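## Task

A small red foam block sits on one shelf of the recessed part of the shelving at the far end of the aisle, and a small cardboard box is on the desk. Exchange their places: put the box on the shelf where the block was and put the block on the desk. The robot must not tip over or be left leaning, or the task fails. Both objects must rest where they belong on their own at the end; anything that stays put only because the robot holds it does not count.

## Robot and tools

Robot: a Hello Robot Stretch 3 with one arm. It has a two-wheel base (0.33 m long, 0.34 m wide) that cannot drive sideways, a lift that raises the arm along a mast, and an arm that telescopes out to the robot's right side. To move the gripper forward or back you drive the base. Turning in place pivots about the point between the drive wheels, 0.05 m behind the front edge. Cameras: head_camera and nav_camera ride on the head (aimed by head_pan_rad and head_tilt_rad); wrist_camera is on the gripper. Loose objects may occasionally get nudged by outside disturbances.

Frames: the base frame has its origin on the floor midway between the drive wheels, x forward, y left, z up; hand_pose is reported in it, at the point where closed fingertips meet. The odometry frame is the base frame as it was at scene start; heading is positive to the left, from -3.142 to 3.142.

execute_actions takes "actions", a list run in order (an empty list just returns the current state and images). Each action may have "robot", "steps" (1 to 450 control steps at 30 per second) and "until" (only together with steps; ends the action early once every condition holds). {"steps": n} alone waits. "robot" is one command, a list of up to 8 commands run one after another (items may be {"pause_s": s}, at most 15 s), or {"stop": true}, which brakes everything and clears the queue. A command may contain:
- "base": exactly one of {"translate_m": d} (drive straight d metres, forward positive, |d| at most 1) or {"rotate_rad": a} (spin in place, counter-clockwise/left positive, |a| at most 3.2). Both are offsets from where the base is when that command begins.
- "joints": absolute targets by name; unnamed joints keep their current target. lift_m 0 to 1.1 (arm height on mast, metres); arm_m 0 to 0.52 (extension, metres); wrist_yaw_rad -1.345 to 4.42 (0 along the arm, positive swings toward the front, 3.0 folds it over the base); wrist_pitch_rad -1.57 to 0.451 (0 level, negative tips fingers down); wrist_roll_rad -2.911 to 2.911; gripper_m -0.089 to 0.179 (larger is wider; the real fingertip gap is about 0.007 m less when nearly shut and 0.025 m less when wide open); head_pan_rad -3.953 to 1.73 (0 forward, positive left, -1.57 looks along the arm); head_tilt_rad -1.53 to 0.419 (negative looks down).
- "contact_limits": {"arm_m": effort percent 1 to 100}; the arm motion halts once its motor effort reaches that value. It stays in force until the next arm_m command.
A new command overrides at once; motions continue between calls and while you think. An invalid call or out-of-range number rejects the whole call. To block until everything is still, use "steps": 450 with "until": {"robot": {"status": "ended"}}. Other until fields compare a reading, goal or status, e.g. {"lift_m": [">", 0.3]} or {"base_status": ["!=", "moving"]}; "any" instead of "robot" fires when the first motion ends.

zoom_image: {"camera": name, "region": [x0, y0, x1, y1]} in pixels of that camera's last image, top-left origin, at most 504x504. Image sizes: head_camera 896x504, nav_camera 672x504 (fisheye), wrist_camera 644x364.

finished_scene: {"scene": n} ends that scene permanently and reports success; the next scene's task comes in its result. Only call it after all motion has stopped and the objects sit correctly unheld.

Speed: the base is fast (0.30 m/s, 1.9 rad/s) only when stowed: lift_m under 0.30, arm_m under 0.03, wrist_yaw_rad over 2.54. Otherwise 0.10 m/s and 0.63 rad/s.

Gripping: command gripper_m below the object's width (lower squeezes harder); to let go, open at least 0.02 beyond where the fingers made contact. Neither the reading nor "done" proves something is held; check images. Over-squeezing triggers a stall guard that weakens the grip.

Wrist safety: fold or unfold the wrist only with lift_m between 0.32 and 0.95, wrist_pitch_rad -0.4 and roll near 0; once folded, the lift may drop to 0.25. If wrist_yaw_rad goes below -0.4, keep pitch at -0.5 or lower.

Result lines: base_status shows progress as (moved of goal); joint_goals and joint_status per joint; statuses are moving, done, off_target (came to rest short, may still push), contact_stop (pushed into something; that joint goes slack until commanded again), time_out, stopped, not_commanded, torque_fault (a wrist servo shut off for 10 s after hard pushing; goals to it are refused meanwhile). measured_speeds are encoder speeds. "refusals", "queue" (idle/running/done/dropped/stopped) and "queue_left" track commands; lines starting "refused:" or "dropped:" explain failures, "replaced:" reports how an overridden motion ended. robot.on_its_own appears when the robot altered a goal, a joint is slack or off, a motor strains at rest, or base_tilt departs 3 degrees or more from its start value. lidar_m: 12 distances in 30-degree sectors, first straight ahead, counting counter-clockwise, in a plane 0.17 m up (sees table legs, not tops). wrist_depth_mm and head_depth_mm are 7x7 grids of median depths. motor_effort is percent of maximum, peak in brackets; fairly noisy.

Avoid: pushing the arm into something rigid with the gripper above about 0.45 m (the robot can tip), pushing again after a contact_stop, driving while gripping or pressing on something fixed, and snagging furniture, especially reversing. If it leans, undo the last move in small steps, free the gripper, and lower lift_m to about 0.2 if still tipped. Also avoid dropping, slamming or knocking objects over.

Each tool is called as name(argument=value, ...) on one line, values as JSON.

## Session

execute_actions(actions=[])

Scene clock: 0.00 s.
robot.base_odometry: x=+0.000 y=+0.000 heading=+0.000 (m, m, rad; robot's odometry frame)
robot.turned_by_wheels: +0.000 (rad since the last result)
robot.turned_by_imu: +0.000 (rad since the last result)
robot.base_tilt: forward=+2.1 right=-1.0 (deg)
robot.lidar_m: 1.44 1.07 1.13 1.67 2.86 2.26 1.47 1.84 1.15 0.90 0.88 0.98
robot.head_depth_mm: 1245 1237 1245 1252 1260 1264 1273 / 1413 1427 1427 1439 1435 1456 1470 / 1645 1654 1662 1683 1683 1708 1708 / 1902 1984 2017 2035 2050 2047 2060 / 1975 2517 2529 2581 2565 2629 2510 / 1969 2836 3033 3050 2958 2938 2749 / 1950 2804 2897 2862 2846 2847 2747
robot.base_status: not_commanded
robot.joint_positions: lift_m=+0.506 arm_m=-0.002 wrist_yaw_rad=+2.830 wrist_pitch_rad=-0.462 wrist_roll_rad=-0.006 gripper_m=+0.037 head_pan_rad=+0.017 head_tilt_rad=+0.007
robot.joint_goals: lift_m=+0.506 arm_m=-0.002 wrist_yaw_rad=+2.830 wrist_pitch_rad=-0.462 wrist_roll_rad=-0.006 gripper_m=+0.037 head_pan_rad=+0.017 head_tilt_rad=+0.007
robot.joint_status: lift_m=not_commanded arm_m=not_commanded wrist_yaw_rad=not_commanded wrist_pitch_rad=not_commanded wrist_roll_rad=not_commanded gripper_m=not_commanded head_pan_rad=not_commanded head_tilt_rad=not_commanded
robot.measured_speeds: translate_m=+0.000 rotate_rad=+0.000 lift_m=+0.000 arm_m=+0.000 wrist_yaw_rad=+0.000 wrist_pitch_rad=+0.000 wrist_roll_rad=+0.000 head_pan_rad=+0.000 head_tilt_rad=+0.000
robot: refusals=0 queue=idle queue_left=0
robot.motor_effort: left_wheel=+0 right_wheel=-1 lift_m=+26 arm_m=+0 wrist_yaw_rad=+0 wrist_pitch_rad=+6 wrist_roll_rad=+0 gripper_m=+0 head_pan_rad=+0 head_tilt_rad=+1 (%)
robot.hand_pose: x=+0.0458 y=+0.0649 z=+0.5090 quat_wxyz=(+0.267, +0.703, +0.054, +0.657) (m; robot's base frame)
robot.wrist_depth_mm: - - - - - 910 - / - - - - - - - / - - - - - - - / - - - - - - - / 822 885 875 859 909 880 891 / 709 - 707 735 739 746 738 / 634 620 643 646 647 657 652
pictures: head_camera (sideways: a quarter turn clockwise sets it upright), nav_camera (sideways: a quarter turn counterclockwise sets it upright), wrist_camera
Images, in order (width x height): head_camera 896x504, nav_camera 672x504, wrist_camera 644x364.

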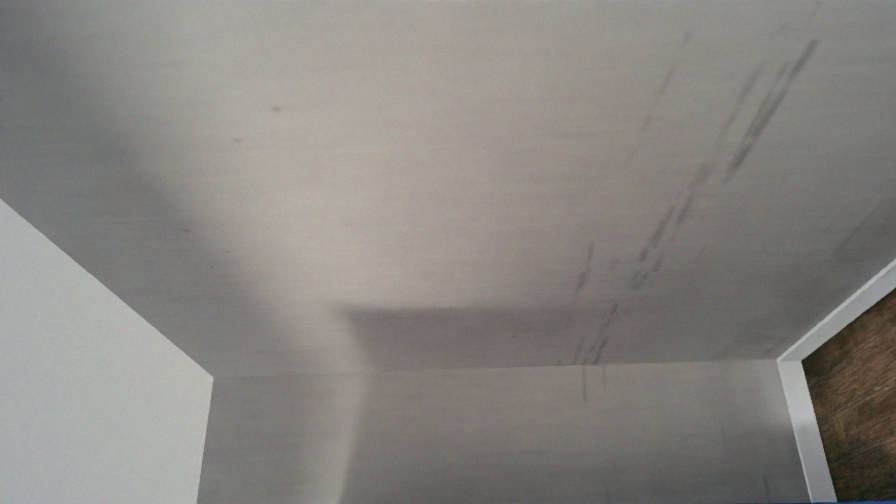

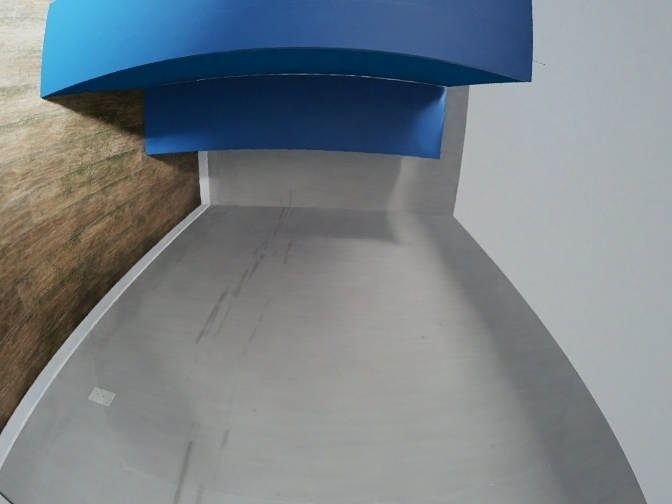

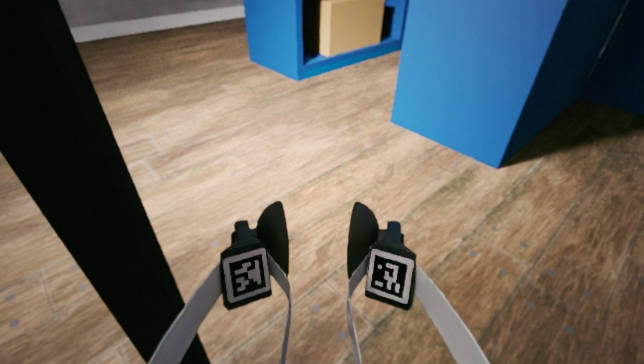

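execute_actions(actions=[{"robot":[{"joints":{"lift_m":0.29,"head_pan_rad":0.9,"head_tilt_rad":-0.4},"base":{"rotate_rad":2.03}},{"base":{"translate_m":1.0}}],"steps":450,"until":{"robot":{"status":"ended"}}}])

Scene clock: 11.37 s.
robot.base_odometry: x=-0.443 y=+0.896 heading=+2.030 (m, m, rad; robot's odometry frame)
robot.turned_by_wheels: +2.030 (rad since the last result)
robot.turned_by_imu: +2.014 (rad since the last result)
robot.base_tilt: forward=+2.0 right=-1.0 (deg)
robot.lidar_m: 1.85 1.94 1.57 1.38 1.39 1.94 1.88 2.00 1.14 1.12 1.14 1.89
robot.head_depth_mm: 1921 2022 2116 2211 2281 1890 1518 / 2080 2184 2316 2492 2443 1900 1525 / 2250 2376 2532 2710 2519 1901 1533 / 2125 2238 2381 2500 2537 1906 1535 / 1953 2052 2202 1657 2319 1845 1541 / 1821 1927 2030 1663 1857 1910 1549 / 1711 1786 1874 1673 1309 1924 1540
robot.base_status: done (translate_m +1.0000 of +1.0000)
robot.joint_positions: lift_m=+0.290 arm_m=-0.002 wrist_yaw_rad=+2.830 wrist_pitch_rad=-0.463 wrist_roll_rad=-0.006 gripper_m=+0.037 head_pan_rad=+0.893 head_tilt_rad=-0.396
robot.joint_goals: lift_m=+0.290 arm_m=-0.002 wrist_yaw_rad=+2.830 wrist_pitch_rad=-0.463 wrist_roll_rad=-0.006 gripper_m=+0.037 head_pan_rad=+0.900 head_tilt_rad=-0.400
robot.joint_status: lift_m=done arm_m=not_commanded wrist_yaw_rad=not_commanded wrist_pitch_rad=not_commanded wrist_roll_rad=not_commanded gripper_m=not_commanded head_pan_rad=done head_tilt_rad=done
robot.measured_speeds: translate_m=+0.000 rotate_rad=+0.000 lift_m=+0.000 arm_m=+0.000 wrist_yaw_rad=+0.000 wrist_pitch_rad=+0.000 wrist_roll_rad=+0.000 head_pan_rad=+0.000 head_tilt_rad=+0.000
robot: refusals=0 queue=done queue_left=0
robot.motor_effort: left_wheel=-3(8) right_wheel=+1(7) lift_m=+24(25) arm_m=-1(1) wrist_yaw_rad=+0(0) wrist_pitch_rad=+6(7) wrist_roll_rad=-1(1) gripper_m=+0(1) head_pan_rad=+3(47) head_tilt_rad=-1(19) (%)
robot.hand_pose: x=+0.0458 y=+0.0648 z=+0.2929 quat_wxyz=(+0.267, +0.703, +0.054, +0.657) (m; robot's base frame)
robot.wrist_depth_mm: - - - - - - - / - - - - - - - / - 865 861 861 885 879 898 / - 677 682 678 695 692 703 / 549 569 580 565 593 572 571 / 474 - - 483 493 490 490 / - - - 426 422 428 431
pictures: head_camera (sideways: a quarter turn clockwise sets it upright), nav_camera (sideways: a quarter turn counterclockwise sets it upright), wrist_camera
Images, in order (width x height): head_camera 896x504, nav_camera 672x504, wrist_camera 644x364.

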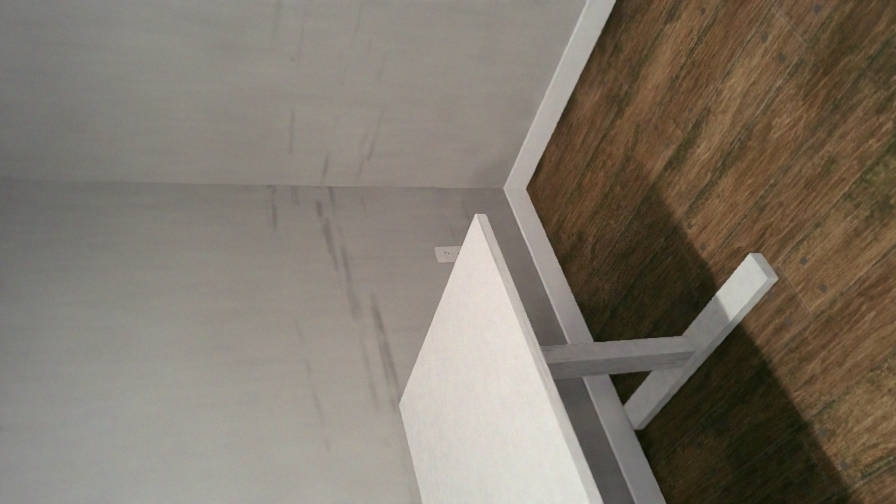

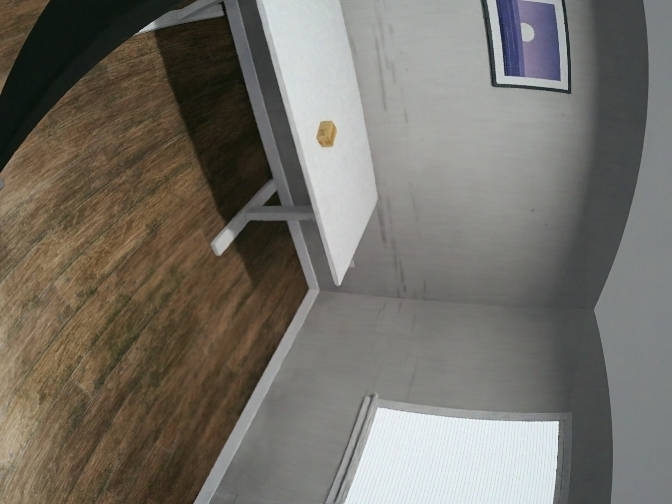

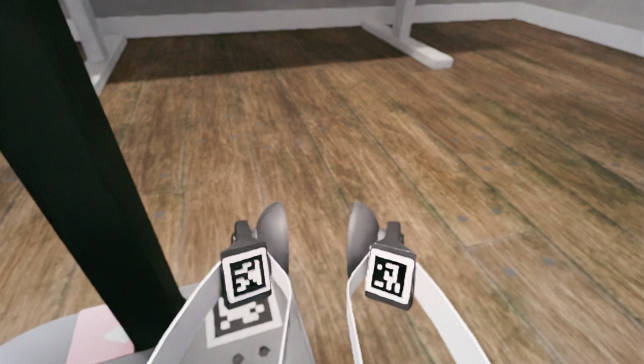

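execute_actions(actions=[{"robot":[{"base":{"translate_m":0.35}},{"base":{"rotate_rad":1.585}},{"base":{"translate_m":0.6}},{"base":{"rotate_rad":1.585},"joints":{"lift_m":0.75,"head_pan_rad":-1.57,"head_tilt_rad":-0.7}},{"joints":{"wrist_pitch_rad":-0.4}},{"joints":{"wrist_yaw_rad":0,"gripper_m":0.15}},{"joints":{"wrist_pitch_rad":-0.3}}],"steps":450,"until":{"robot":{"status":"ended"}}},{"steps":450,"until":{"robot":{"status":"ended"}}}])

Scene clock: 30.83 s.
robot.base_odometry: x=-1.132 y=+0.937 heading=-1.084 (m, m, rad; robot's odometry frame)
robot.turned_by_wheels: +3.170 (rad since the last result)
robot.turned_by_imu: +3.138 (rad since the last result)
robot.base_tilt: forward=+1.7 right=-1.2 (deg)
robot.lidar_m: 2.20 2.35 1.82 1.70 2.04 1.56 1.53 1.58 0.88 1.19 1.00 1.81
robot.head_depth_mm: 1033 1146 1218 933 756 669 1280 / 1031 1145 1211 931 758 667 1274 / 1036 1146 1211 934 756 668 1276 / 1035 1149 1215 930 719 650 - / 1034 1148 1212 932 756 667 1255 / 1032 1142 1220 933 758 668 1248 / 1034 1150 1214 932 758 652 1252
robot.base_status: done (rotate_rad +1.5849 of +1.5850)
robot.joint_positions: lift_m=+0.750 arm_m=-0.002 wrist_yaw_rad=+0.002 wrist_pitch_rad=-0.323 wrist_roll_rad=-0.006 gripper_m=+0.150 head_pan_rad=-1.563 head_tilt_rad=-0.692
robot.joint_goals: lift_m=+0.750 arm_m=-0.002 wrist_yaw_rad=+0.000 wrist_pitch_rad=-0.300 wrist_roll_rad=-0.006 gripper_m=+0.150 head_pan_rad=-1.570 head_tilt_rad=-0.700
robot.joint_status: lift_m=done arm_m=not_commanded wrist_yaw_rad=done wrist_pitch_rad=done wrist_roll_rad=not_commanded gripper_m=done head_pan_rad=done head_tilt_rad=done
robot.measured_speeds: translate_m=+0.000 rotate_rad=+0.000 lift_m=+0.000 arm_m=+0.000 wrist_yaw_rad=+0.000 wrist_pitch_rad=+0.000 wrist_roll_rad=+0.000 head_pan_rad=+0.000 head_tilt_rad=+0.000
robot: refusals=0 queue=done queue_left=0
robot.motor_effort: left_wheel=-2(9) right_wheel=+1(7) lift_m=+29(30) arm_m=-2(1) wrist_yaw_rad=-2(3) wrist_pitch_rad=+12(11) wrist_roll_rad=+0(0) gripper_m=+0(83) head_pan_rad=-3(47) head_tilt_rad=-3(18) (%)
robot.hand_pose: x=-0.0211 y=-0.3786 z=+0.7845 quat_wxyz=(+0.700, +0.115, -0.696, -0.113) (m; robot's base frame)
robot.wrist_depth_mm: 886 882 861 849 843 819 814 / 769 773 800 796 815 841 866 / 474 480 488 490 499 506 512 / 348 349 350 311 355 358 363 / 272 284 274 277 281 294 283 / 227 218 226 228 229 - 230 / 785 938 217 215 214 211 207
pictures: head_camera (sideways: a quarter turn clockwise sets it upright), nav_camera (sideways: a quarter turn counterclockwise sets it upright), wrist_camera
Images, in order (width x height): head_camera 896x504, nav_camera 672x504, wrist_camera 644x364.

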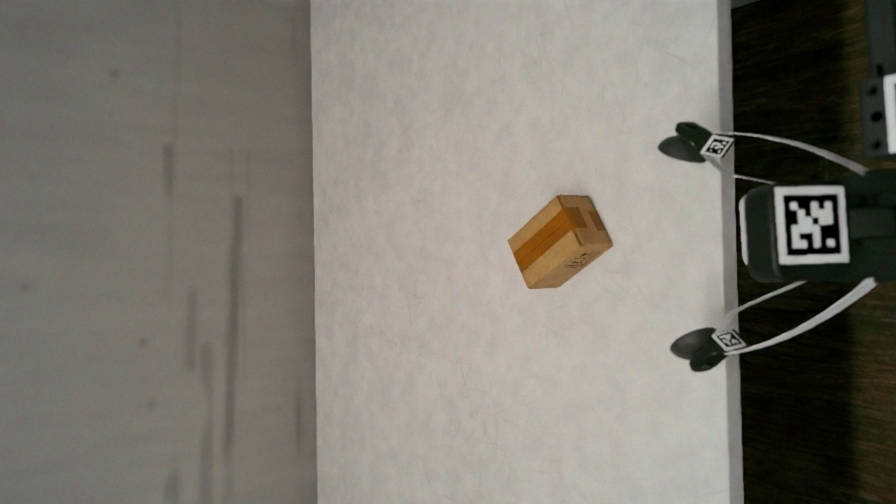

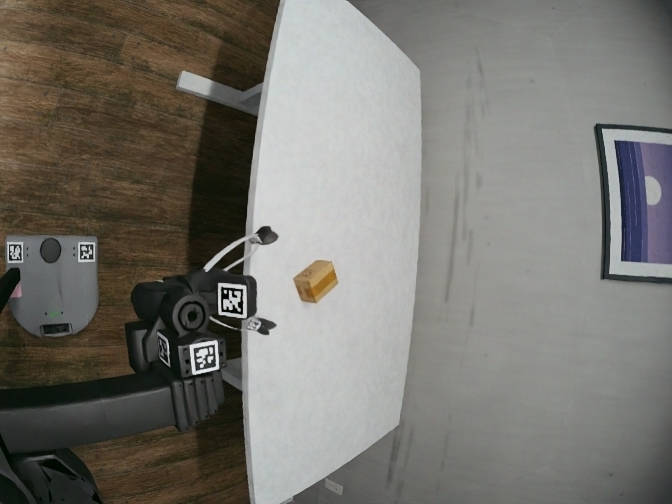

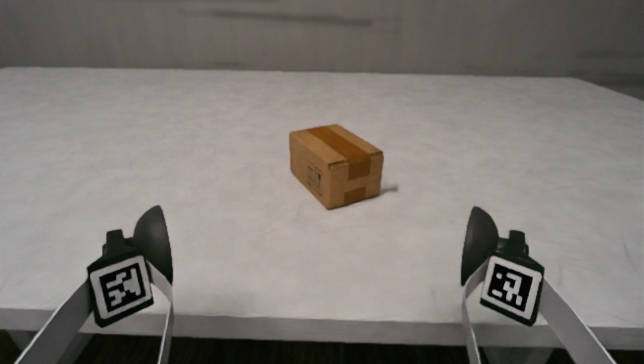

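execute_actions(actions=[{"robot":[{"base":{"translate_m":-0.16},"joints":{"lift_m":0.8,"wrist_yaw_rad":0.6,"wrist_pitch_rad":-0.45}},{"joints":{"arm_m":0.17}}],"steps":450,"until":{"robot":{"status":"ended"}}}])

Scene clock: 38.13 s.
robot.base_odometry: x=-1.207 y=+1.078 heading=-1.084 (m, m, rad; robot's odometry frame)
robot.turned_by_wheels: +0.000 (rad since the last result)
robot.turned_by_imu: -0.003 (rad since the last result)
robot.base_tilt: forward=+1.8 right=-0.9 (deg)
robot.lidar_m: 2.36 2.53 1.90 1.71 1.82 1.40 1.37 1.45 0.80 1.18 1.16 1.12
robot.head_depth_mm: 1023 1136 1215 933 788 - - / 1026 1134 1213 931 - 651 1253 / 1021 1139 1213 932 - 636 1250 / 1022 1135 1210 932 - 630 1248 / 1021 1135 1212 933 - 637 1256 / 1025 1136 1213 930 710 650 1252 / 1024 1134 1212 935 779 653 1253
robot.base_status: done (translate_m -0.1600 of -0.1600)
robot.joint_positions: lift_m=+0.800 arm_m=+0.170 wrist_yaw_rad=+0.599 wrist_pitch_rad=-0.461 wrist_roll_rad=-0.006 gripper_m=+0.150 head_pan_rad=-1.563 head_tilt_rad=-0.692
robot.joint_goals: lift_m=+0.800 arm_m=+0.170 wrist_yaw_rad=+0.600 wrist_pitch_rad=-0.450 wrist_roll_rad=-0.006 gripper_m=+0.150 head_pan_rad=-1.570 head_tilt_rad=-0.700
robot.joint_status: lift_m=done arm_m=done wrist_yaw_rad=done wrist_pitch_rad=done wrist_roll_rad=not_commanded gripper_m=done head_pan_rad=done head_tilt_rad=done
robot.measured_speeds: translate_m=+0.000 rotate_rad=+0.000 lift_m=+0.000 arm_m=+0.000 wrist_yaw_rad=+0.000 wrist_pitch_rad=+0.000 wrist_roll_rad=+0.000 head_pan_rad=+0.000 head_tilt_rad=+0.000
robot: refusals=0 queue=done queue_left=0
robot.motor_effort: left_wheel=-2(7) right_wheel=+1(2) lift_m=+28(29) arm_m=+4(5) wrist_yaw_rad=+1(2) wrist_pitch_rad=+6(9) wrist_roll_rad=+0(1) gripper_m=+0(0) head_pan_rad=-5(4) head_tilt_rad=-3(3) (%)
robot.hand_pose: x=+0.1019 y=-0.4954 z=+0.8029 quat_wxyz=(+0.707, +0.358, -0.608, +0.049) (m; robot's base frame)
robot.wrist_depth_mm: - 874 882 842 748 649 565 / 570 574 578 585 590 603 575 / 422 421 428 431 439 443 448 / 336 339 341 328 345 350 355 / 280 292 285 217 288 299 289 / 246 236 243 218 244 - 246 / 217 210 211 212 213 214 216
pictures: head_camera (sideways: a quarter turn clockwise sets it upright), nav_camera (sideways: a quarter turn counterclockwise sets it upright), wrist_camera
Images, in order (width x height): head_camera 896x504, nav_camera 672x504, wrist_camera 644x364.

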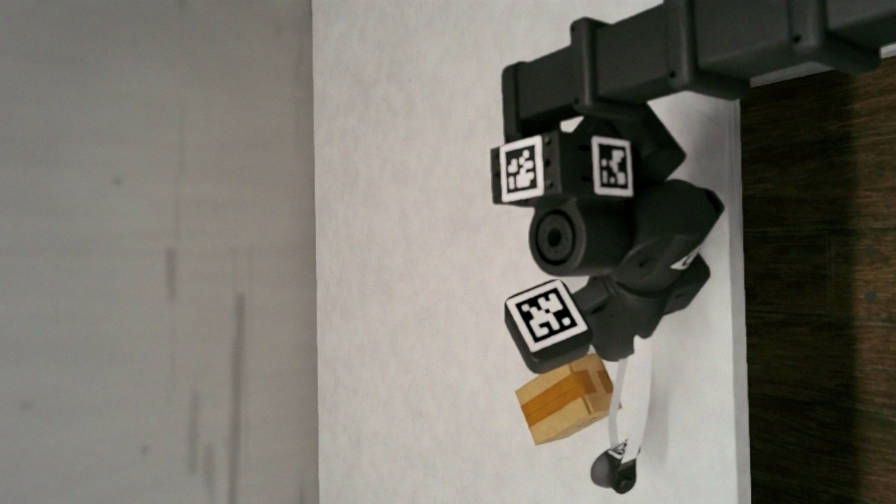

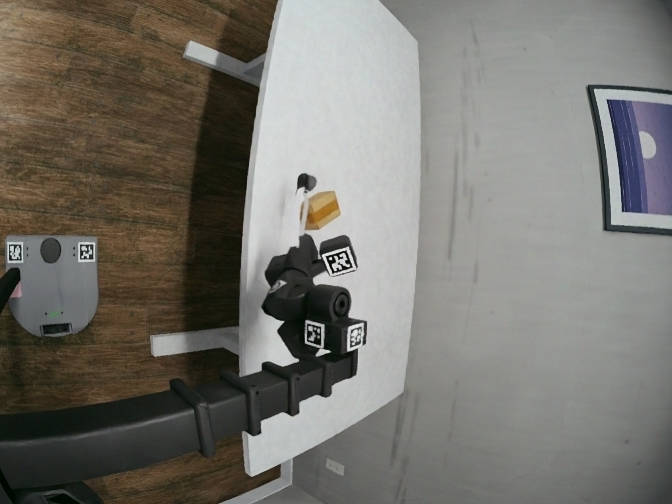

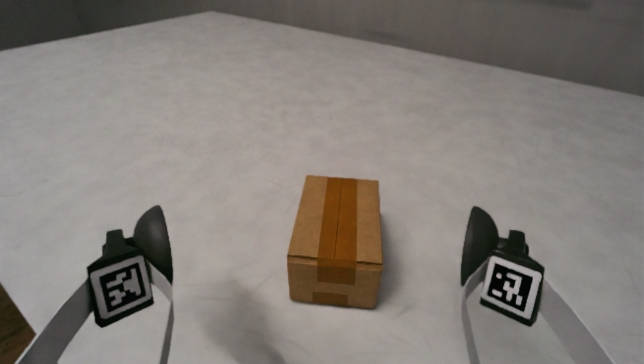

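execute_actions(actions=[{"robot":[{"base":{"translate_m":0.035},"joints":{"arm_m":0.245}},{"joints":{"lift_m":0.75}}],"steps":450,"until":{"robot":{"status":"ended"}}}])

execute_actions(actions=[{"robot":[{"joints":{"gripper_m":0.015}},{"joints":{"lift_m":0.8}}],"steps":450,"until":{"robot":{"status":"ended"}}}])

Scene clock: 43.80 s.
robot.base_odometry: x=-1.191 y=+1.047 heading=-1.084 (m, m, rad; robot's odometry frame)
robot.turned_by_wheels: +0.000 (rad since the last result)
robot.turned_by_imu: -0.001 (rad since the last result)
robot.base_tilt: forward=+1.7 right=-1.0 (deg)
robot.lidar_m: 2.32 2.48 1.88 1.71 1.87 1.43 1.40 1.49 0.81 1.18 1.12 1.09
robot.head_depth_mm: 1025 1140 1213 932 759 666 - / 1024 1130 1215 948 - 674 1251 / 1025 1140 1212 966 - 666 1253 / 1025 1138 1211 934 - 645 1253 / 1023 1135 1213 933 - 650 1249 / 1027 1133 1215 934 723 653 1252 / 1027 1140 1213 933 758 653 1256
robot.base_status: done (translate_m +0.0350 of +0.0350)
robot.joint_positions: lift_m=+0.750 arm_m=+0.245 wrist_yaw_rad=+0.599 wrist_pitch_rad=-0.462 wrist_roll_rad=-0.006 gripper_m=+0.150 head_pan_rad=-1.563 head_tilt_rad=-0.692
robot.joint_goals: lift_m=+0.750 arm_m=+0.245 wrist_yaw_rad=+0.600 wrist_pitch_rad=-0.450 wrist_roll_rad=-0.006 gripper_m=+0.150 head_pan_rad=-1.570 head_tilt_rad=-0.700
robot.joint_status: lift_m=done arm_m=done wrist_yaw_rad=done wrist_pitch_rad=done wrist_roll_rad=not_commanded gripper_m=done head_pan_rad=done head_tilt_rad=done
robot.measured_speeds: translate_m=+0.000 rotate_rad=+0.000 lift_m=+0.000 arm_m=+0.000 wrist_yaw_rad=+0.000 wrist_pitch_rad=+0.000 wrist_roll_rad=+0.000 head_pan_rad=+0.000 head_tilt_rad=+0.000
robot: refusals=0 queue=done queue_left=0
robot.motor_effort: left_wheel=-3(4) right_wheel=+0(6) lift_m=+24(27) arm_m=+4(4) wrist_yaw_rad=+1(1) wrist_pitch_rad=+6(6) wrist_roll_rad=-1(0) gripper_m=+0(0) head_pan_rad=-4(4) head_tilt_rad=-4(3) (%)
robot.hand_pose: x=+0.1019 y=-0.5703 z=+0.7531 quat_wxyz=(+0.707, +0.358, -0.607, +0.049) (m; robot's base frame)
robot.wrist_depth_mm: 661 669 670 677 648 576 511 / 428 436 441 446 453 460 468 / 323 323 329 330 336 334 340 / 256 258 261 264 264 266 268 / 213 221 215 150 211 229 221 / 188 179 179 128 181 - 188 / - 160 117 112 159 163 163
pictures: head_camera (sideways: a quarter turn clockwise sets it upright), nav_camera (sideways: a quarter turn counterclockwise sets it upright), wrist_camera
Images, in order (width x height): head_camera 896x504, nav_camera 672x504, wrist_camera 644x364.

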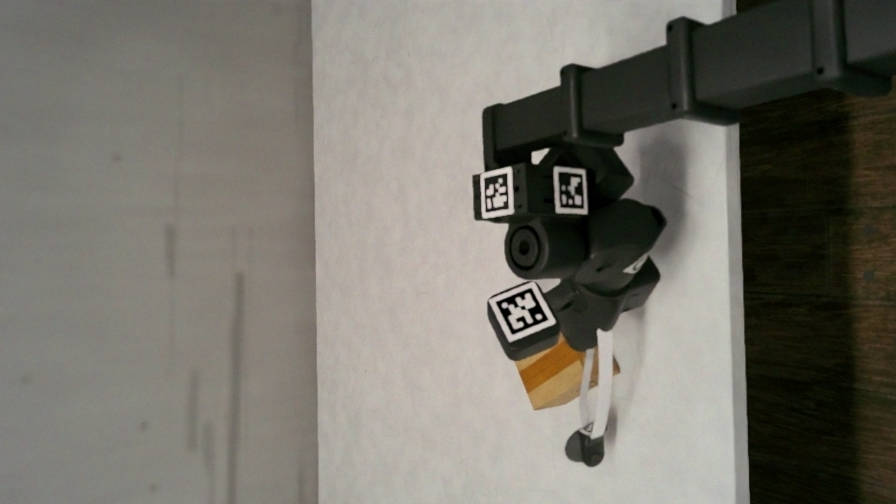

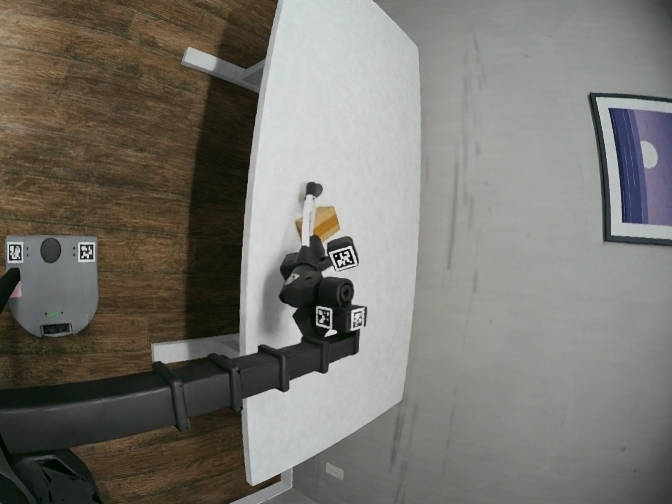

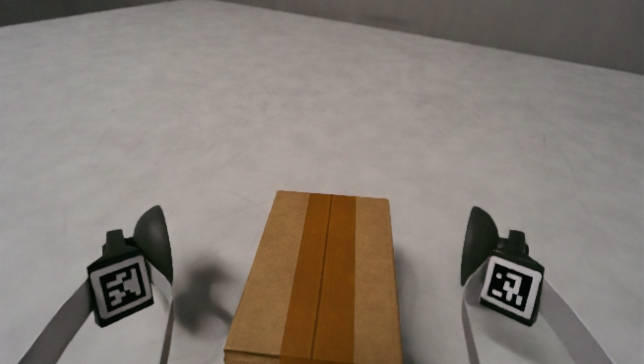

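Scene clock: 46.60 s.
robot.base_odometry: x=-1.191 y=+1.047 heading=-1.084 (m, m, rad; robot's odometry frame)
robot.turned_by_wheels: +0.000 (rad since the last result)
robot.turned_by_imu: -0.001 (rad since the last result)
robot.base_tilt: forward=+1.9 right=-1.0 (deg)
robot.lidar_m: 2.32 2.49 1.88 1.71 1.87 1.43 1.41 1.49 0.81 1.18 1.11 1.09
robot.head_depth_mm: 1025 1141 1216 927 775 - - / 1028 1138 1213 997 - 665 1254 / 1028 1138 1212 1000 718 665 1253 / 1026 1140 1210 995 - 652 1257 / 1026 1140 1213 1002 709 651 1252 / 1025 1138 1212 934 717 652 1256 / 1026 1138 1216 932 757 653 1258
robot.base_status: done (translate_m +0.0350 of +0.0350)
robot.joint_positions: lift_m=+0.800 arm_m=+0.245 wrist_yaw_rad=+0.598 wrist_pitch_rad=-0.469 wrist_roll_rad=-0.005 gripper_m=+0.016 head_pan_rad=-1.563 head_tilt_rad=-0.692
robot.joint_goals: lift_m=+0.800 arm_m=+0.245 wrist_yaw_rad=+0.600 wrist_pitch_rad=-0.450 wrist_roll_rad=-0.005 gripper_m=+0.015 head_pan_rad=-1.570 head_tilt_rad=-0.700
robot.joint_status: lift_m=done arm_m=done wrist_yaw_rad=done wrist_pitch_rad=done wrist_roll_rad=not_commanded gripper_m=done head_pan_rad=done head_tilt_rad=done
robot.measured_speeds: translate_m=+0.000 rotate_rad=+0.000 lift_m=+0.000 arm_m=+0.000 wrist_yaw_rad=+0.000 wrist_pitch_rad=+0.000 wrist_roll_rad=+0.000 head_pan_rad=+0.000 head_tilt_rad=+0.000
robot: refusals=0 queue=done queue_left=0
robot.motor_effort: left_wheel=-3(3) right_wheel=+1(1) lift_m=+28(31) arm_m=+4(4) wrist_yaw_rad=+2(3) wrist_pitch_rad=+9(9) wrist_roll_rad=-1(1) gripper_m=-19(92) head_pan_rad=-3(4) head_tilt_rad=-3(3) (%)
robot.hand_pose: x=+0.1012 y=-0.5697 z=+0.8014 quat_wxyz=(+0.707, +0.360, -0.607, +0.047) (m; robot's base frame)
robot.wrist_depth_mm: - 835 842 780 691 585 513 / 554 560 571 570 573 569 539 / 413 417 419 427 428 435 432 / 332 333 336 340 341 342 345 / 276 279 275 150 283 285 288 / 237 238 134 132 133 243 243 / 207 207 198 118 207 211 213
pictures: head_camera (sideways: a quarter turn clockwise sets it upright), nav_camera (sideways: a quarter turn counterclockwise sets it upright), wrist_camera
Images, in order (width x height): head_camera 896x504, nav_camera 672x504, wrist_camera 644x364.

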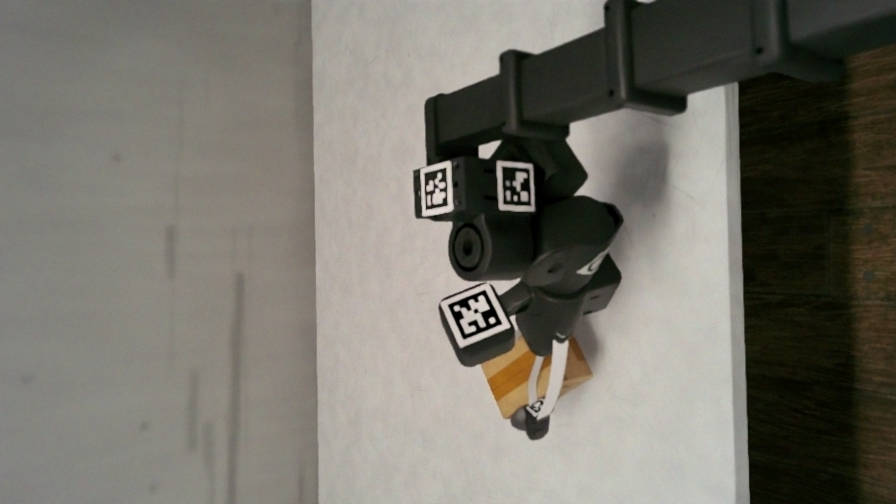

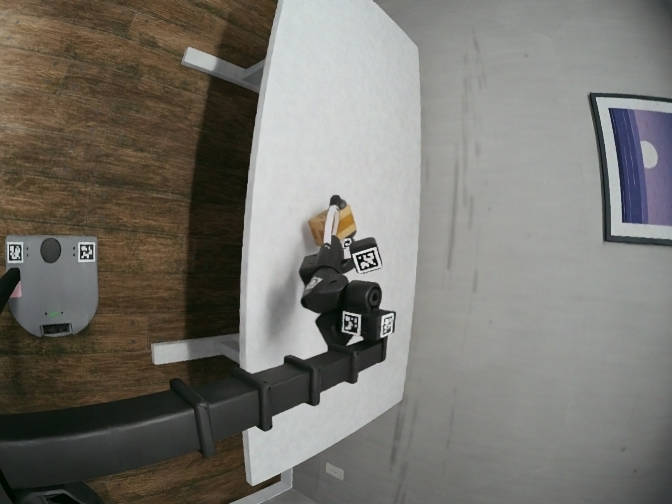

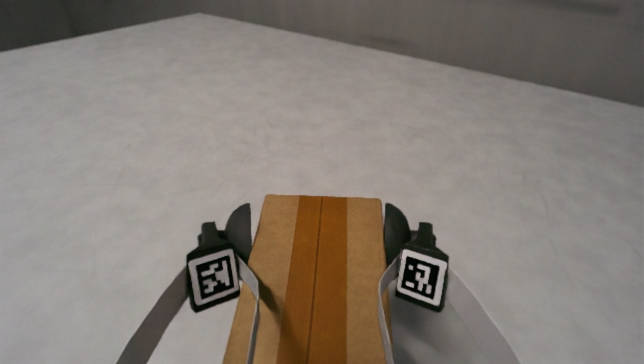

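execute_actions(actions=[{"robot":[{"joints":{"arm_m":0.0,"wrist_pitch_rad":-0.4,"lift_m":0.84},"base":{"translate_m":0.17}},{"joints":{"wrist_yaw_rad":2.8,"head_pan_rad":-3.14,"head_tilt_rad":-0.5},"base":{"rotate_rad":-1.585}},{"joints":{"lift_m":0.29},"base":{"translate_m":-0.3}},{"base":{"translate_m":-0.7}}],"steps":450,"until":{"robot":{"status":"ended"}}},{"steps":450,"until":{"robot":{"status":"ended"}}}])

Scene clock: 66.53 s.
robot.base_odometry: x=-0.221 y=+1.353 heading=-2.668 (m, m, rad; robot's odometry frame)
robot.turned_by_wheels: -1.585 (rad since the last result)
robot.turned_by_imu: -1.582 (rad since the last result)
robot.base_tilt: forward=+2.0 right=-0.9 (deg)
robot.lidar_m: 2.19 1.86 2.27 2.23 0.96 0.98 0.70 0.74 1.56 1.52 1.60 1.80
robot.head_depth_mm: 2282 2469 2678 2802 2059 1679 1403 / 2289 2453 2680 2838 2127 1683 1399 / 2249 2421 2678 2820 2120 1686 1395 / 585 631 686 750 831 922 1041 / 585 630 683 748 827 922 1042 / 584 630 685 749 825 918 1040 / 584 629 682 746 827 921 1036
robot.base_status: done (translate_m -0.7000 of -0.7000)
robot.joint_positions: lift_m=+0.290 arm_m=+0.000 wrist_yaw_rad=+2.799 wrist_pitch_rad=-0.427 wrist_roll_rad=-0.005 gripper_m=+0.016 head_pan_rad=-3.133 head_tilt_rad=-0.506
robot.joint_goals: lift_m=+0.290 arm_m=+0.000 wrist_yaw_rad=+2.800 wrist_pitch_rad=-0.400 wrist_roll_rad=-0.005 gripper_m=+0.015 head_pan_rad=-3.140 head_tilt_rad=-0.500
robot.joint_status: lift_m=done arm_m=done wrist_yaw_rad=done wrist_pitch_rad=done wrist_roll_rad=not_commanded gripper_m=done head_pan_rad=done head_tilt_rad=done
robot.measured_speeds: translate_m=+0.000 rotate_rad=+0.000 lift_m=+0.000 arm_m=+0.000 wrist_yaw_rad=+0.000 wrist_pitch_rad=+0.000 wrist_roll_rad=+0.000 head_pan_rad=+0.000 head_tilt_rad=+0.000
robot: refusals=0 queue=done queue_left=0
robot.motor_effort: left_wheel=+2(6) right_wheel=-4(8) lift_m=+24(30) arm_m=-4(5) wrist_yaw_rad=+1(6) wrist_pitch_rad=+14(16) wrist_roll_rad=-1(1) gripper_m=-17(17) head_pan_rad=-4(49) head_tilt_rad=+2(15) (%)
robot.hand_pose: x=+0.0537 y=+0.0650 z=+0.3007 quat_wxyz=(+0.266, +0.705, +0.031, +0.657) (m; robot's base frame)
robot.wrist_depth_mm: - - - - - - - / - - - - - - - / - 910 910 917 935 942 959 / - 719 717 732 728 736 742 / - 589 569 150 601 599 600 / 498 - 133 132 133 504 510 / 437 - 116 118 424 442 441
pictures: head_camera (sideways: a quarter turn clockwise sets it upright), nav_camera (sideways: a quarter turn counterclockwise sets it upright), wrist_camera
Images, in order (width x height): head_camera 896x504, nav_camera 672x504, wrist_camera 644x364.

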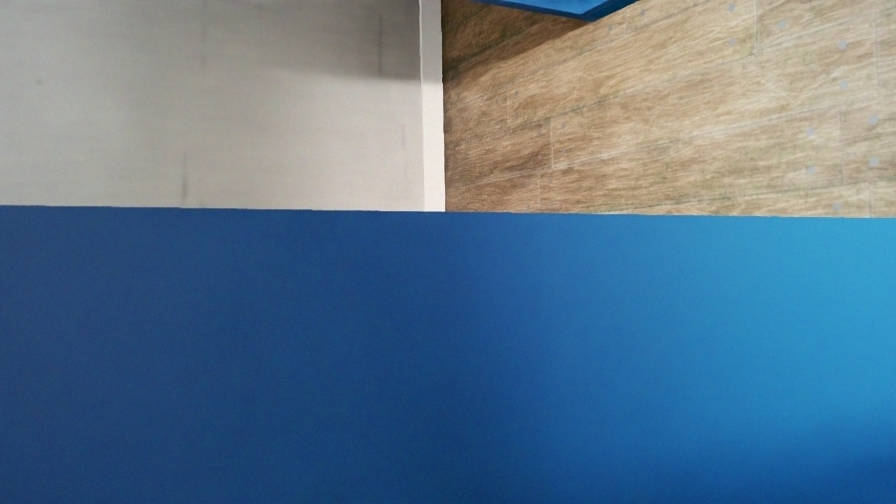

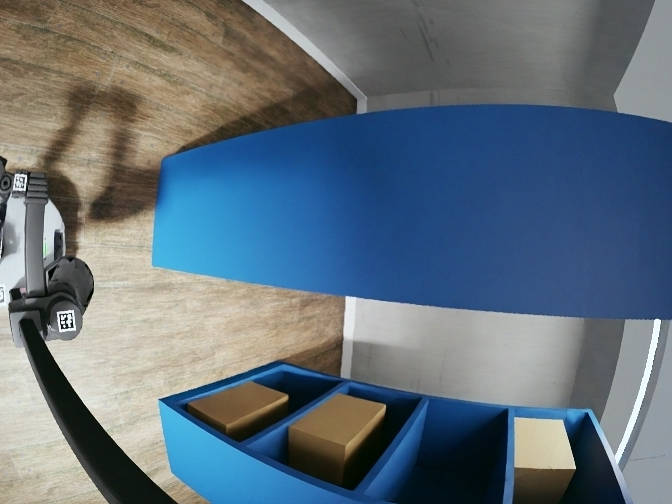

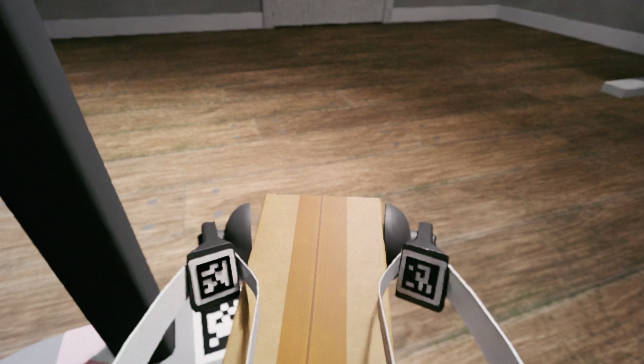

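execute_actions(actions=[{"robot":[{"base":{"rotate_rad":1.585}},{"base":{"translate_m":0.35}},{"base":{"rotate_rad":-1.585},"joints":{"head_pan_rad":-3.0}},{"base":{"translate_m":-0.45}}],"steps":450,"until":{"robot":{"status":"ended"}}}])

Scene clock: 79.63 s.
robot.base_odometry: x=+0.343 y=+1.249 heading=-2.668 (m, m, rad; robot's odometry frame)
robot.turned_by_wheels: +0.000 (rad since the last result)
robot.turned_by_imu: -0.003 (rad since the last result)
robot.base_tilt: forward=+2.0 right=-1.0 (deg)
robot.lidar_m: 2.22 2.53 1.95 0.77 0.43 0.52 1.14 0.37 0.36 1.85 1.94 2.36
robot.head_depth_mm: 1803 1943 2109 2305 2114 1623 1379 / 1811 1968 2130 2327 2125 1686 1391 / 1836 1970 2149 2378 2112 1687 1400 / 1844 1984 2139 2346 2134 1690 1398 / 1799 1894 1558 1377 1417 1543 1368 / 972 1037 972 1252 1256 1055 1056 / 974 704 714 714 1257 995 826
robot.base_status: done (translate_m -0.4500 of -0.4500)
robot.joint_positions: lift_m=+0.290 arm_m=+0.000 wrist_yaw_rad=+2.799 wrist_pitch_rad=-0.427 wrist_roll_rad=-0.005 gripper_m=+0.016 head_pan_rad=-3.007 head_tilt_rad=-0.506
robot.joint_goals: lift_m=+0.290 arm_m=+0.000 wrist_yaw_rad=+2.800 wrist_pitch_rad=-0.400 wrist_roll_rad=-0.005 gripper_m=+0.015 head_pan_rad=-3.000 head_tilt_rad=-0.500
robot.joint_status: lift_m=done arm_m=done wrist_yaw_rad=done wrist_pitch_rad=done wrist_roll_rad=not_commanded gripper_m=done head_pan_rad=done head_tilt_rad=done
robot.measured_speeds: translate_m=+0.000 rotate_rad=+0.000 lift_m=+0.000 arm_m=+0.000 wrist_yaw_rad=+0.000 wrist_pitch_rad=+0.000 wrist_roll_rad=+0.000 head_pan_rad=+0.000 head_tilt_rad=+0.000
robot: refusals=0 queue=done queue_left=0
robot.motor_effort: left_wheel=+2(11) right_wheel=-3(8) lift_m=+24(24) arm_m=-4(4) wrist_yaw_rad=+2(1) wrist_pitch_rad=+14(14) wrist_roll_rad=-1(0) gripper_m=-17(17) head_pan_rad=+3(17) head_tilt_rad=+2(2) (%)
robot.hand_pose: x=+0.0537 y=+0.0650 z=+0.3006 quat_wxyz=(+0.266, +0.704, +0.031, +0.657) (m; robot's base frame)
robot.wrist_depth_mm: 625 - - - - - - / 625 - - - - - - / - 872 919 921 954 928 970 / - 711 725 716 725 741 742 / - 589 579 150 592 605 607 / 440 - 133 132 133 506 510 / 440 - 116 118 429 439 440
pictures: head_camera (sideways: a quarter turn clockwise sets it upright), nav_camera (sideways: a quarter turn counterclockwise sets it upright), wrist_camera
Images, in order (width x height): head_camera 896x504, nav_camera 672x504, wrist_camera 644x364.

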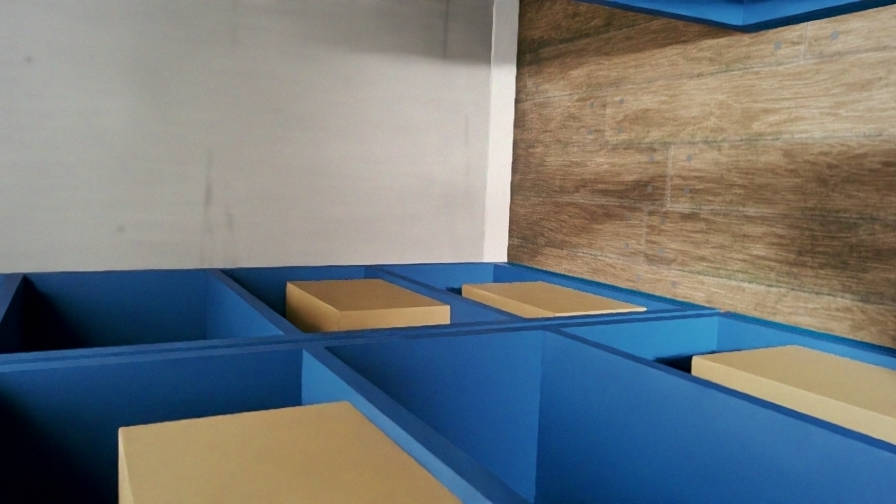

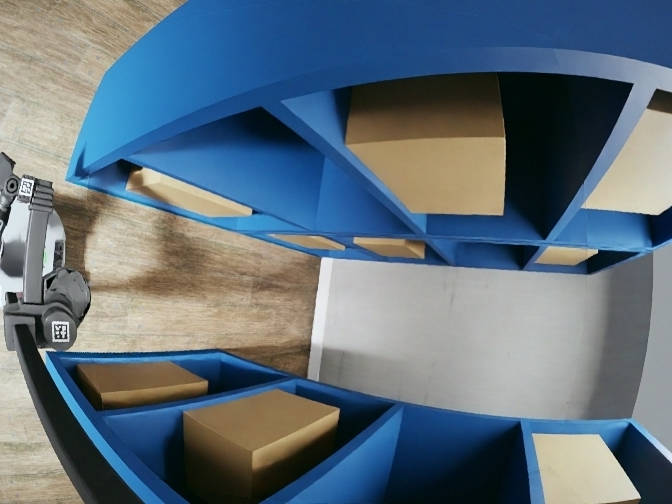

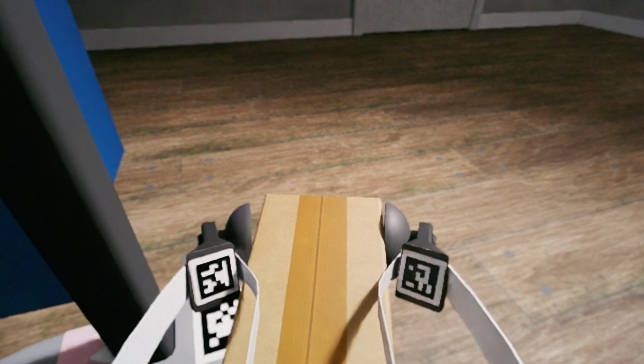

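execute_actions(actions=[{"robot":[{"base":{"translate_m":0.15}},{"base":{"rotate_rad":3.17},"joints":{"head_pan_rad":-0.2}},{"base":{"translate_m":0.45}}],"steps":450,"until":{"robot":{"status":"ended"}}}])

Scene clock: 89.50 s.
robot.base_odometry: x=+0.604 y=+1.396 heading=+0.501 (m, m, rad; robot's odometry frame)
robot.turned_by_wheels: +3.170 (rad since the last result)
robot.turned_by_imu: +3.136 (rad since the last result)
robot.base_tilt: forward=+1.9 right=-1.1 (deg)
robot.lidar_m: 0.85 0.36 0.33 0.25 1.93 2.63 2.51 2.54 1.96 0.36 0.40 0.57
robot.head_depth_mm: 726 787 851 792 853 845 869 / 1647 1740 906 962 1044 1141 1271 / 1625 1760 1921 2107 2125 1685 1401 / 1591 1727 1871 2046 2137 1685 1399 / 1561 1687 1834 1999 2111 1689 1405 / 1537 1651 1786 1957 2071 1692 1414 / 1504 1620 1747 1892 1989 1651 1380
robot.base_status: done (translate_m +0.4500 of +0.4500)
robot.joint_positions: lift_m=+0.290 arm_m=+0.000 wrist_yaw_rad=+2.799 wrist_pitch_rad=-0.427 wrist_roll_rad=-0.005 gripper_m=+0.016 head_pan_rad=-0.207 head_tilt_rad=-0.506
robot.joint_goals: lift_m=+0.290 arm_m=+0.000 wrist_yaw_rad=+2.800 wrist_pitch_rad=-0.400 wrist_roll_rad=-0.005 gripper_m=+0.015 head_pan_rad=-0.200 head_tilt_rad=-0.500
robot.joint_status: lift_m=done arm_m=done wrist_yaw_rad=done wrist_pitch_rad=done wrist_roll_rad=not_commanded gripper_m=done head_pan_rad=done head_tilt_rad=done
robot.measured_speeds: translate_m=+0.000 rotate_rad=+0.000 lift_m=+0.000 arm_m=+0.000 wrist_yaw_rad=+0.000 wrist_pitch_rad=+0.000 wrist_roll_rad=+0.000 head_pan_rad=+0.000 head_tilt_rad=+0.000
robot: refusals=0 queue=done queue_left=0
robot.motor_effort: left_wheel=-3(9) right_wheel=+1(8) lift_m=+25(24) arm_m=-4(5) wrist_yaw_rad=+1(1) wrist_pitch_rad=+13(14) wrist_roll_rad=-1(1) gripper_m=-18(16) head_pan_rad=+4(46) head_tilt_rad=+2(2) (%)
robot.hand_pose: x=+0.0537 y=+0.0650 z=+0.3007 quat_wxyz=(+0.266, +0.704, +0.031, +0.657) (m; robot's base frame)
robot.wrist_depth_mm: - 250 658 548 409 424 436 / - 277 722 569 364 400 446 / - 310 714 618 403 450 510 / - 655 559 569 452 518 595 / - 581 358 150 512 565 606 / 492 - 133 132 133 508 509 / 440 - 116 118 427 439 445
pictures: head_camera (sideways: a quarter turn clockwise sets it upright), nav_camera (sideways: a quarter turn counterclockwise sets it upright), wrist_camera
Images, in order (width x height): head_camera 896x504, nav_camera 672x504, wrist_camera 644x364.

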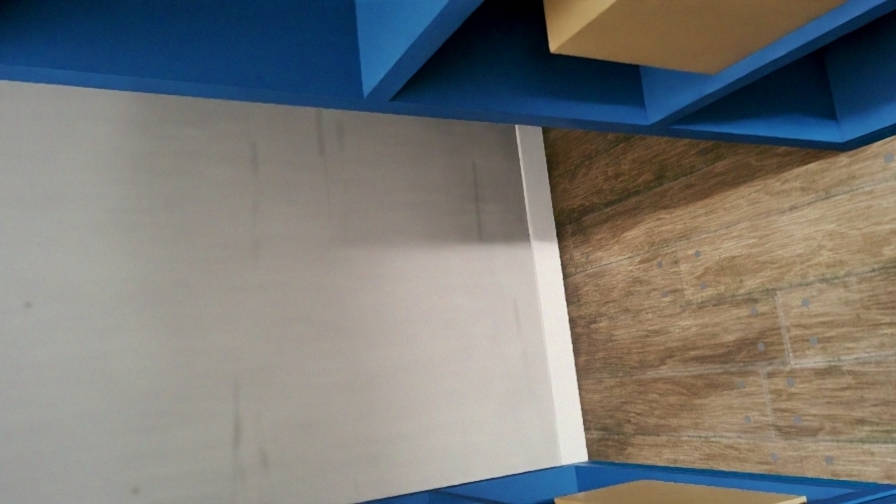

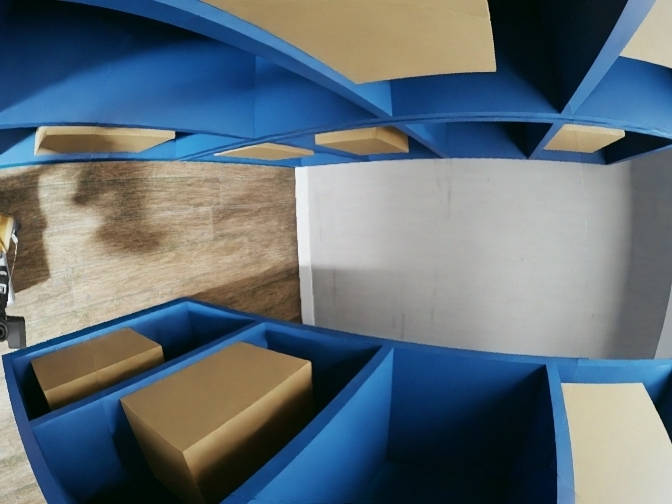

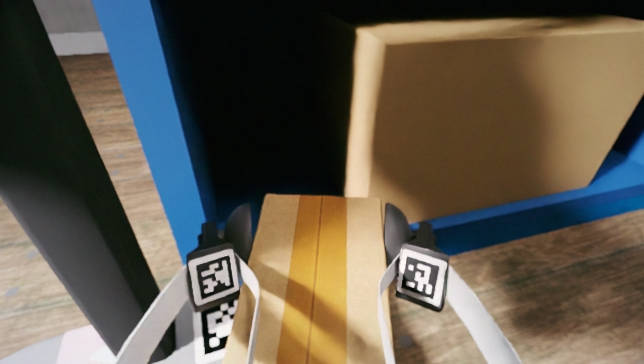

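execute_actions(actions=[{"robot":[{"base":{"translate_m":1.0},"joints":{"head_pan_rad":-1.2,"head_tilt_rad":-0.6}}],"steps":450,"until":{"robot":{"status":"ended"}}}])

Scene clock: 96.23 s.
robot.base_odometry: x=+1.481 y=+1.877 heading=+0.501 (m, m, rad; robot's odometry frame)
robot.turned_by_wheels: +0.000 (rad since the last result)
robot.turned_by_imu: +0.006 (rad since the last result)
robot.base_tilt: forward=+1.8 right=-0.9 (deg)
robot.lidar_m: 0.77 0.26 0.20 0.20 0.23 0.42 1.04 0.67 0.46 0.82 0.96 0.81
robot.head_depth_mm: 1124 1189 955 1406 1188 1466 1301 / 1164 1218 1383 1435 1232 1295 1322 / 1206 1264 1439 1430 1271 1369 1324 / 1248 1312 1509 1446 1323 1444 1328 / 1292 1339 1547 1437 1693 1508 1319 / 1205 1222 1343 1386 1548 1550 1322 / 1038 1078 1172 1273 1378 1456 1322
robot.base_status: done (translate_m +1.0000 of +1.0000)
robot.joint_positions: lift_m=+0.290 arm_m=+0.000 wrist_yaw_rad=+2.799 wrist_pitch_rad=-0.427 wrist_roll_rad=-0.005 gripper_m=+0.016 head_pan_rad=-1.193 head_tilt_rad=-0.593
robot.joint_goals: lift_m=+0.290 arm_m=+0.000 wrist_yaw_rad=+2.800 wrist_pitch_rad=-0.400 wrist_roll_rad=-0.005 gripper_m=+0.015 head_pan_rad=-1.200 head_tilt_rad=-0.600
robot.joint_status: lift_m=done arm_m=done wrist_yaw_rad=done wrist_pitch_rad=done wrist_roll_rad=not_commanded gripper_m=done head_pan_rad=done head_tilt_rad=done
robot.measured_speeds: translate_m=+0.000 rotate_rad=+0.000 lift_m=+0.000 arm_m=+0.000 wrist_yaw_rad=+0.000 wrist_pitch_rad=+0.000 wrist_roll_rad=+0.000 head_pan_rad=+0.000 head_tilt_rad=+0.000
robot: refusals=0 queue=done queue_left=0
robot.motor_effort: left_wheel=-2(6) right_wheel=+1(5) lift_m=+24(24) arm_m=-5(4) wrist_yaw_rad=+1(1) wrist_pitch_rad=+13(14) wrist_roll_rad=-1(1) gripper_m=-18(19) head_pan_rad=-3(49) head_tilt_rad=-2(10) (%)
robot.hand_pose: x=+0.0537 y=+0.0650 z=+0.3007 quat_wxyz=(+0.266, +0.704, +0.031, +0.657) (m; robot's base frame)
robot.wrist_depth_mm: 238 441 567 399 409 416 590 / 240 404 616 261 283 306 337 / - 368 677 281 309 345 387 / - 381 559 307 350 392 566 / - 400 389 151 393 456 518 / 272 - 133 132 133 489 506 / 296 - 116 118 427 440 439
pictures: head_camera (sideways: a quarter turn clockwise sets it upright), nav_camera (sideways: a quarter turn counterclockwise sets it upright), wrist_camera
Images, in order (width x height): head_camera 896x504, nav_camera 672x504, wrist_camera 644x364.

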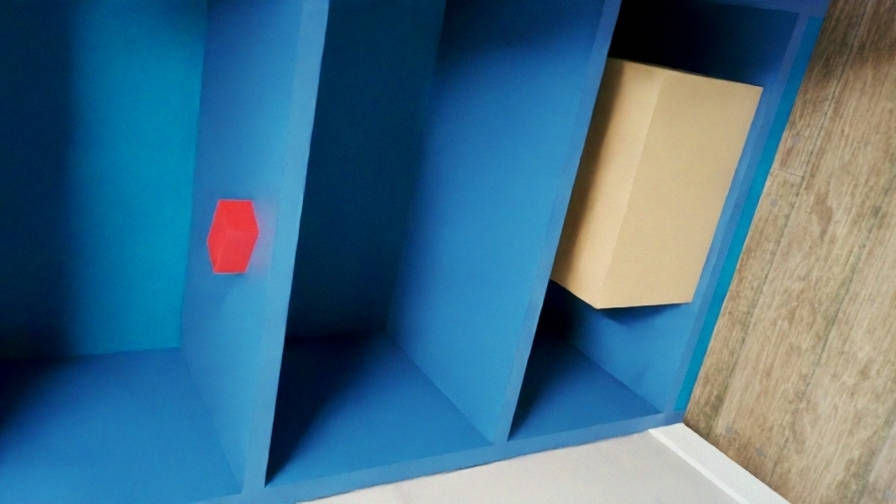

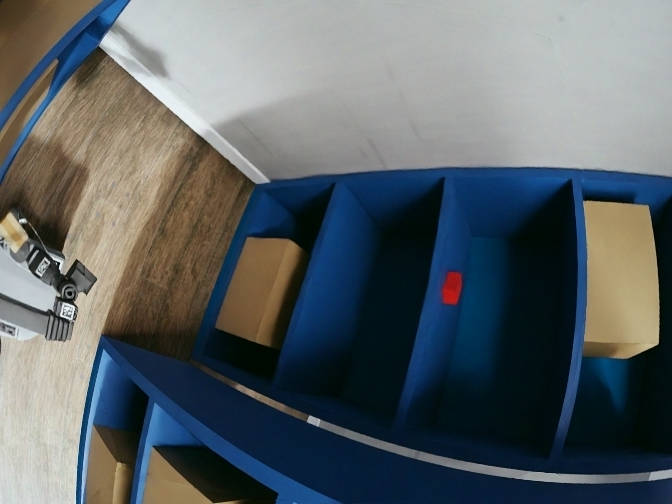

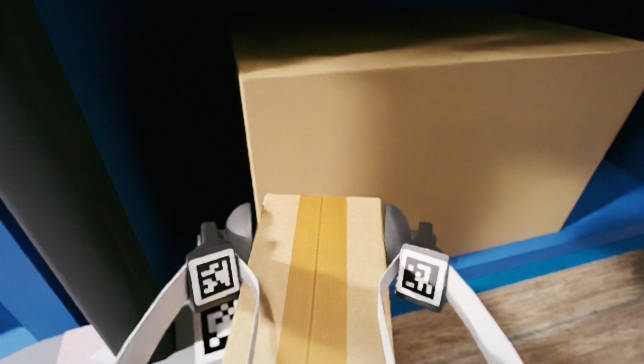

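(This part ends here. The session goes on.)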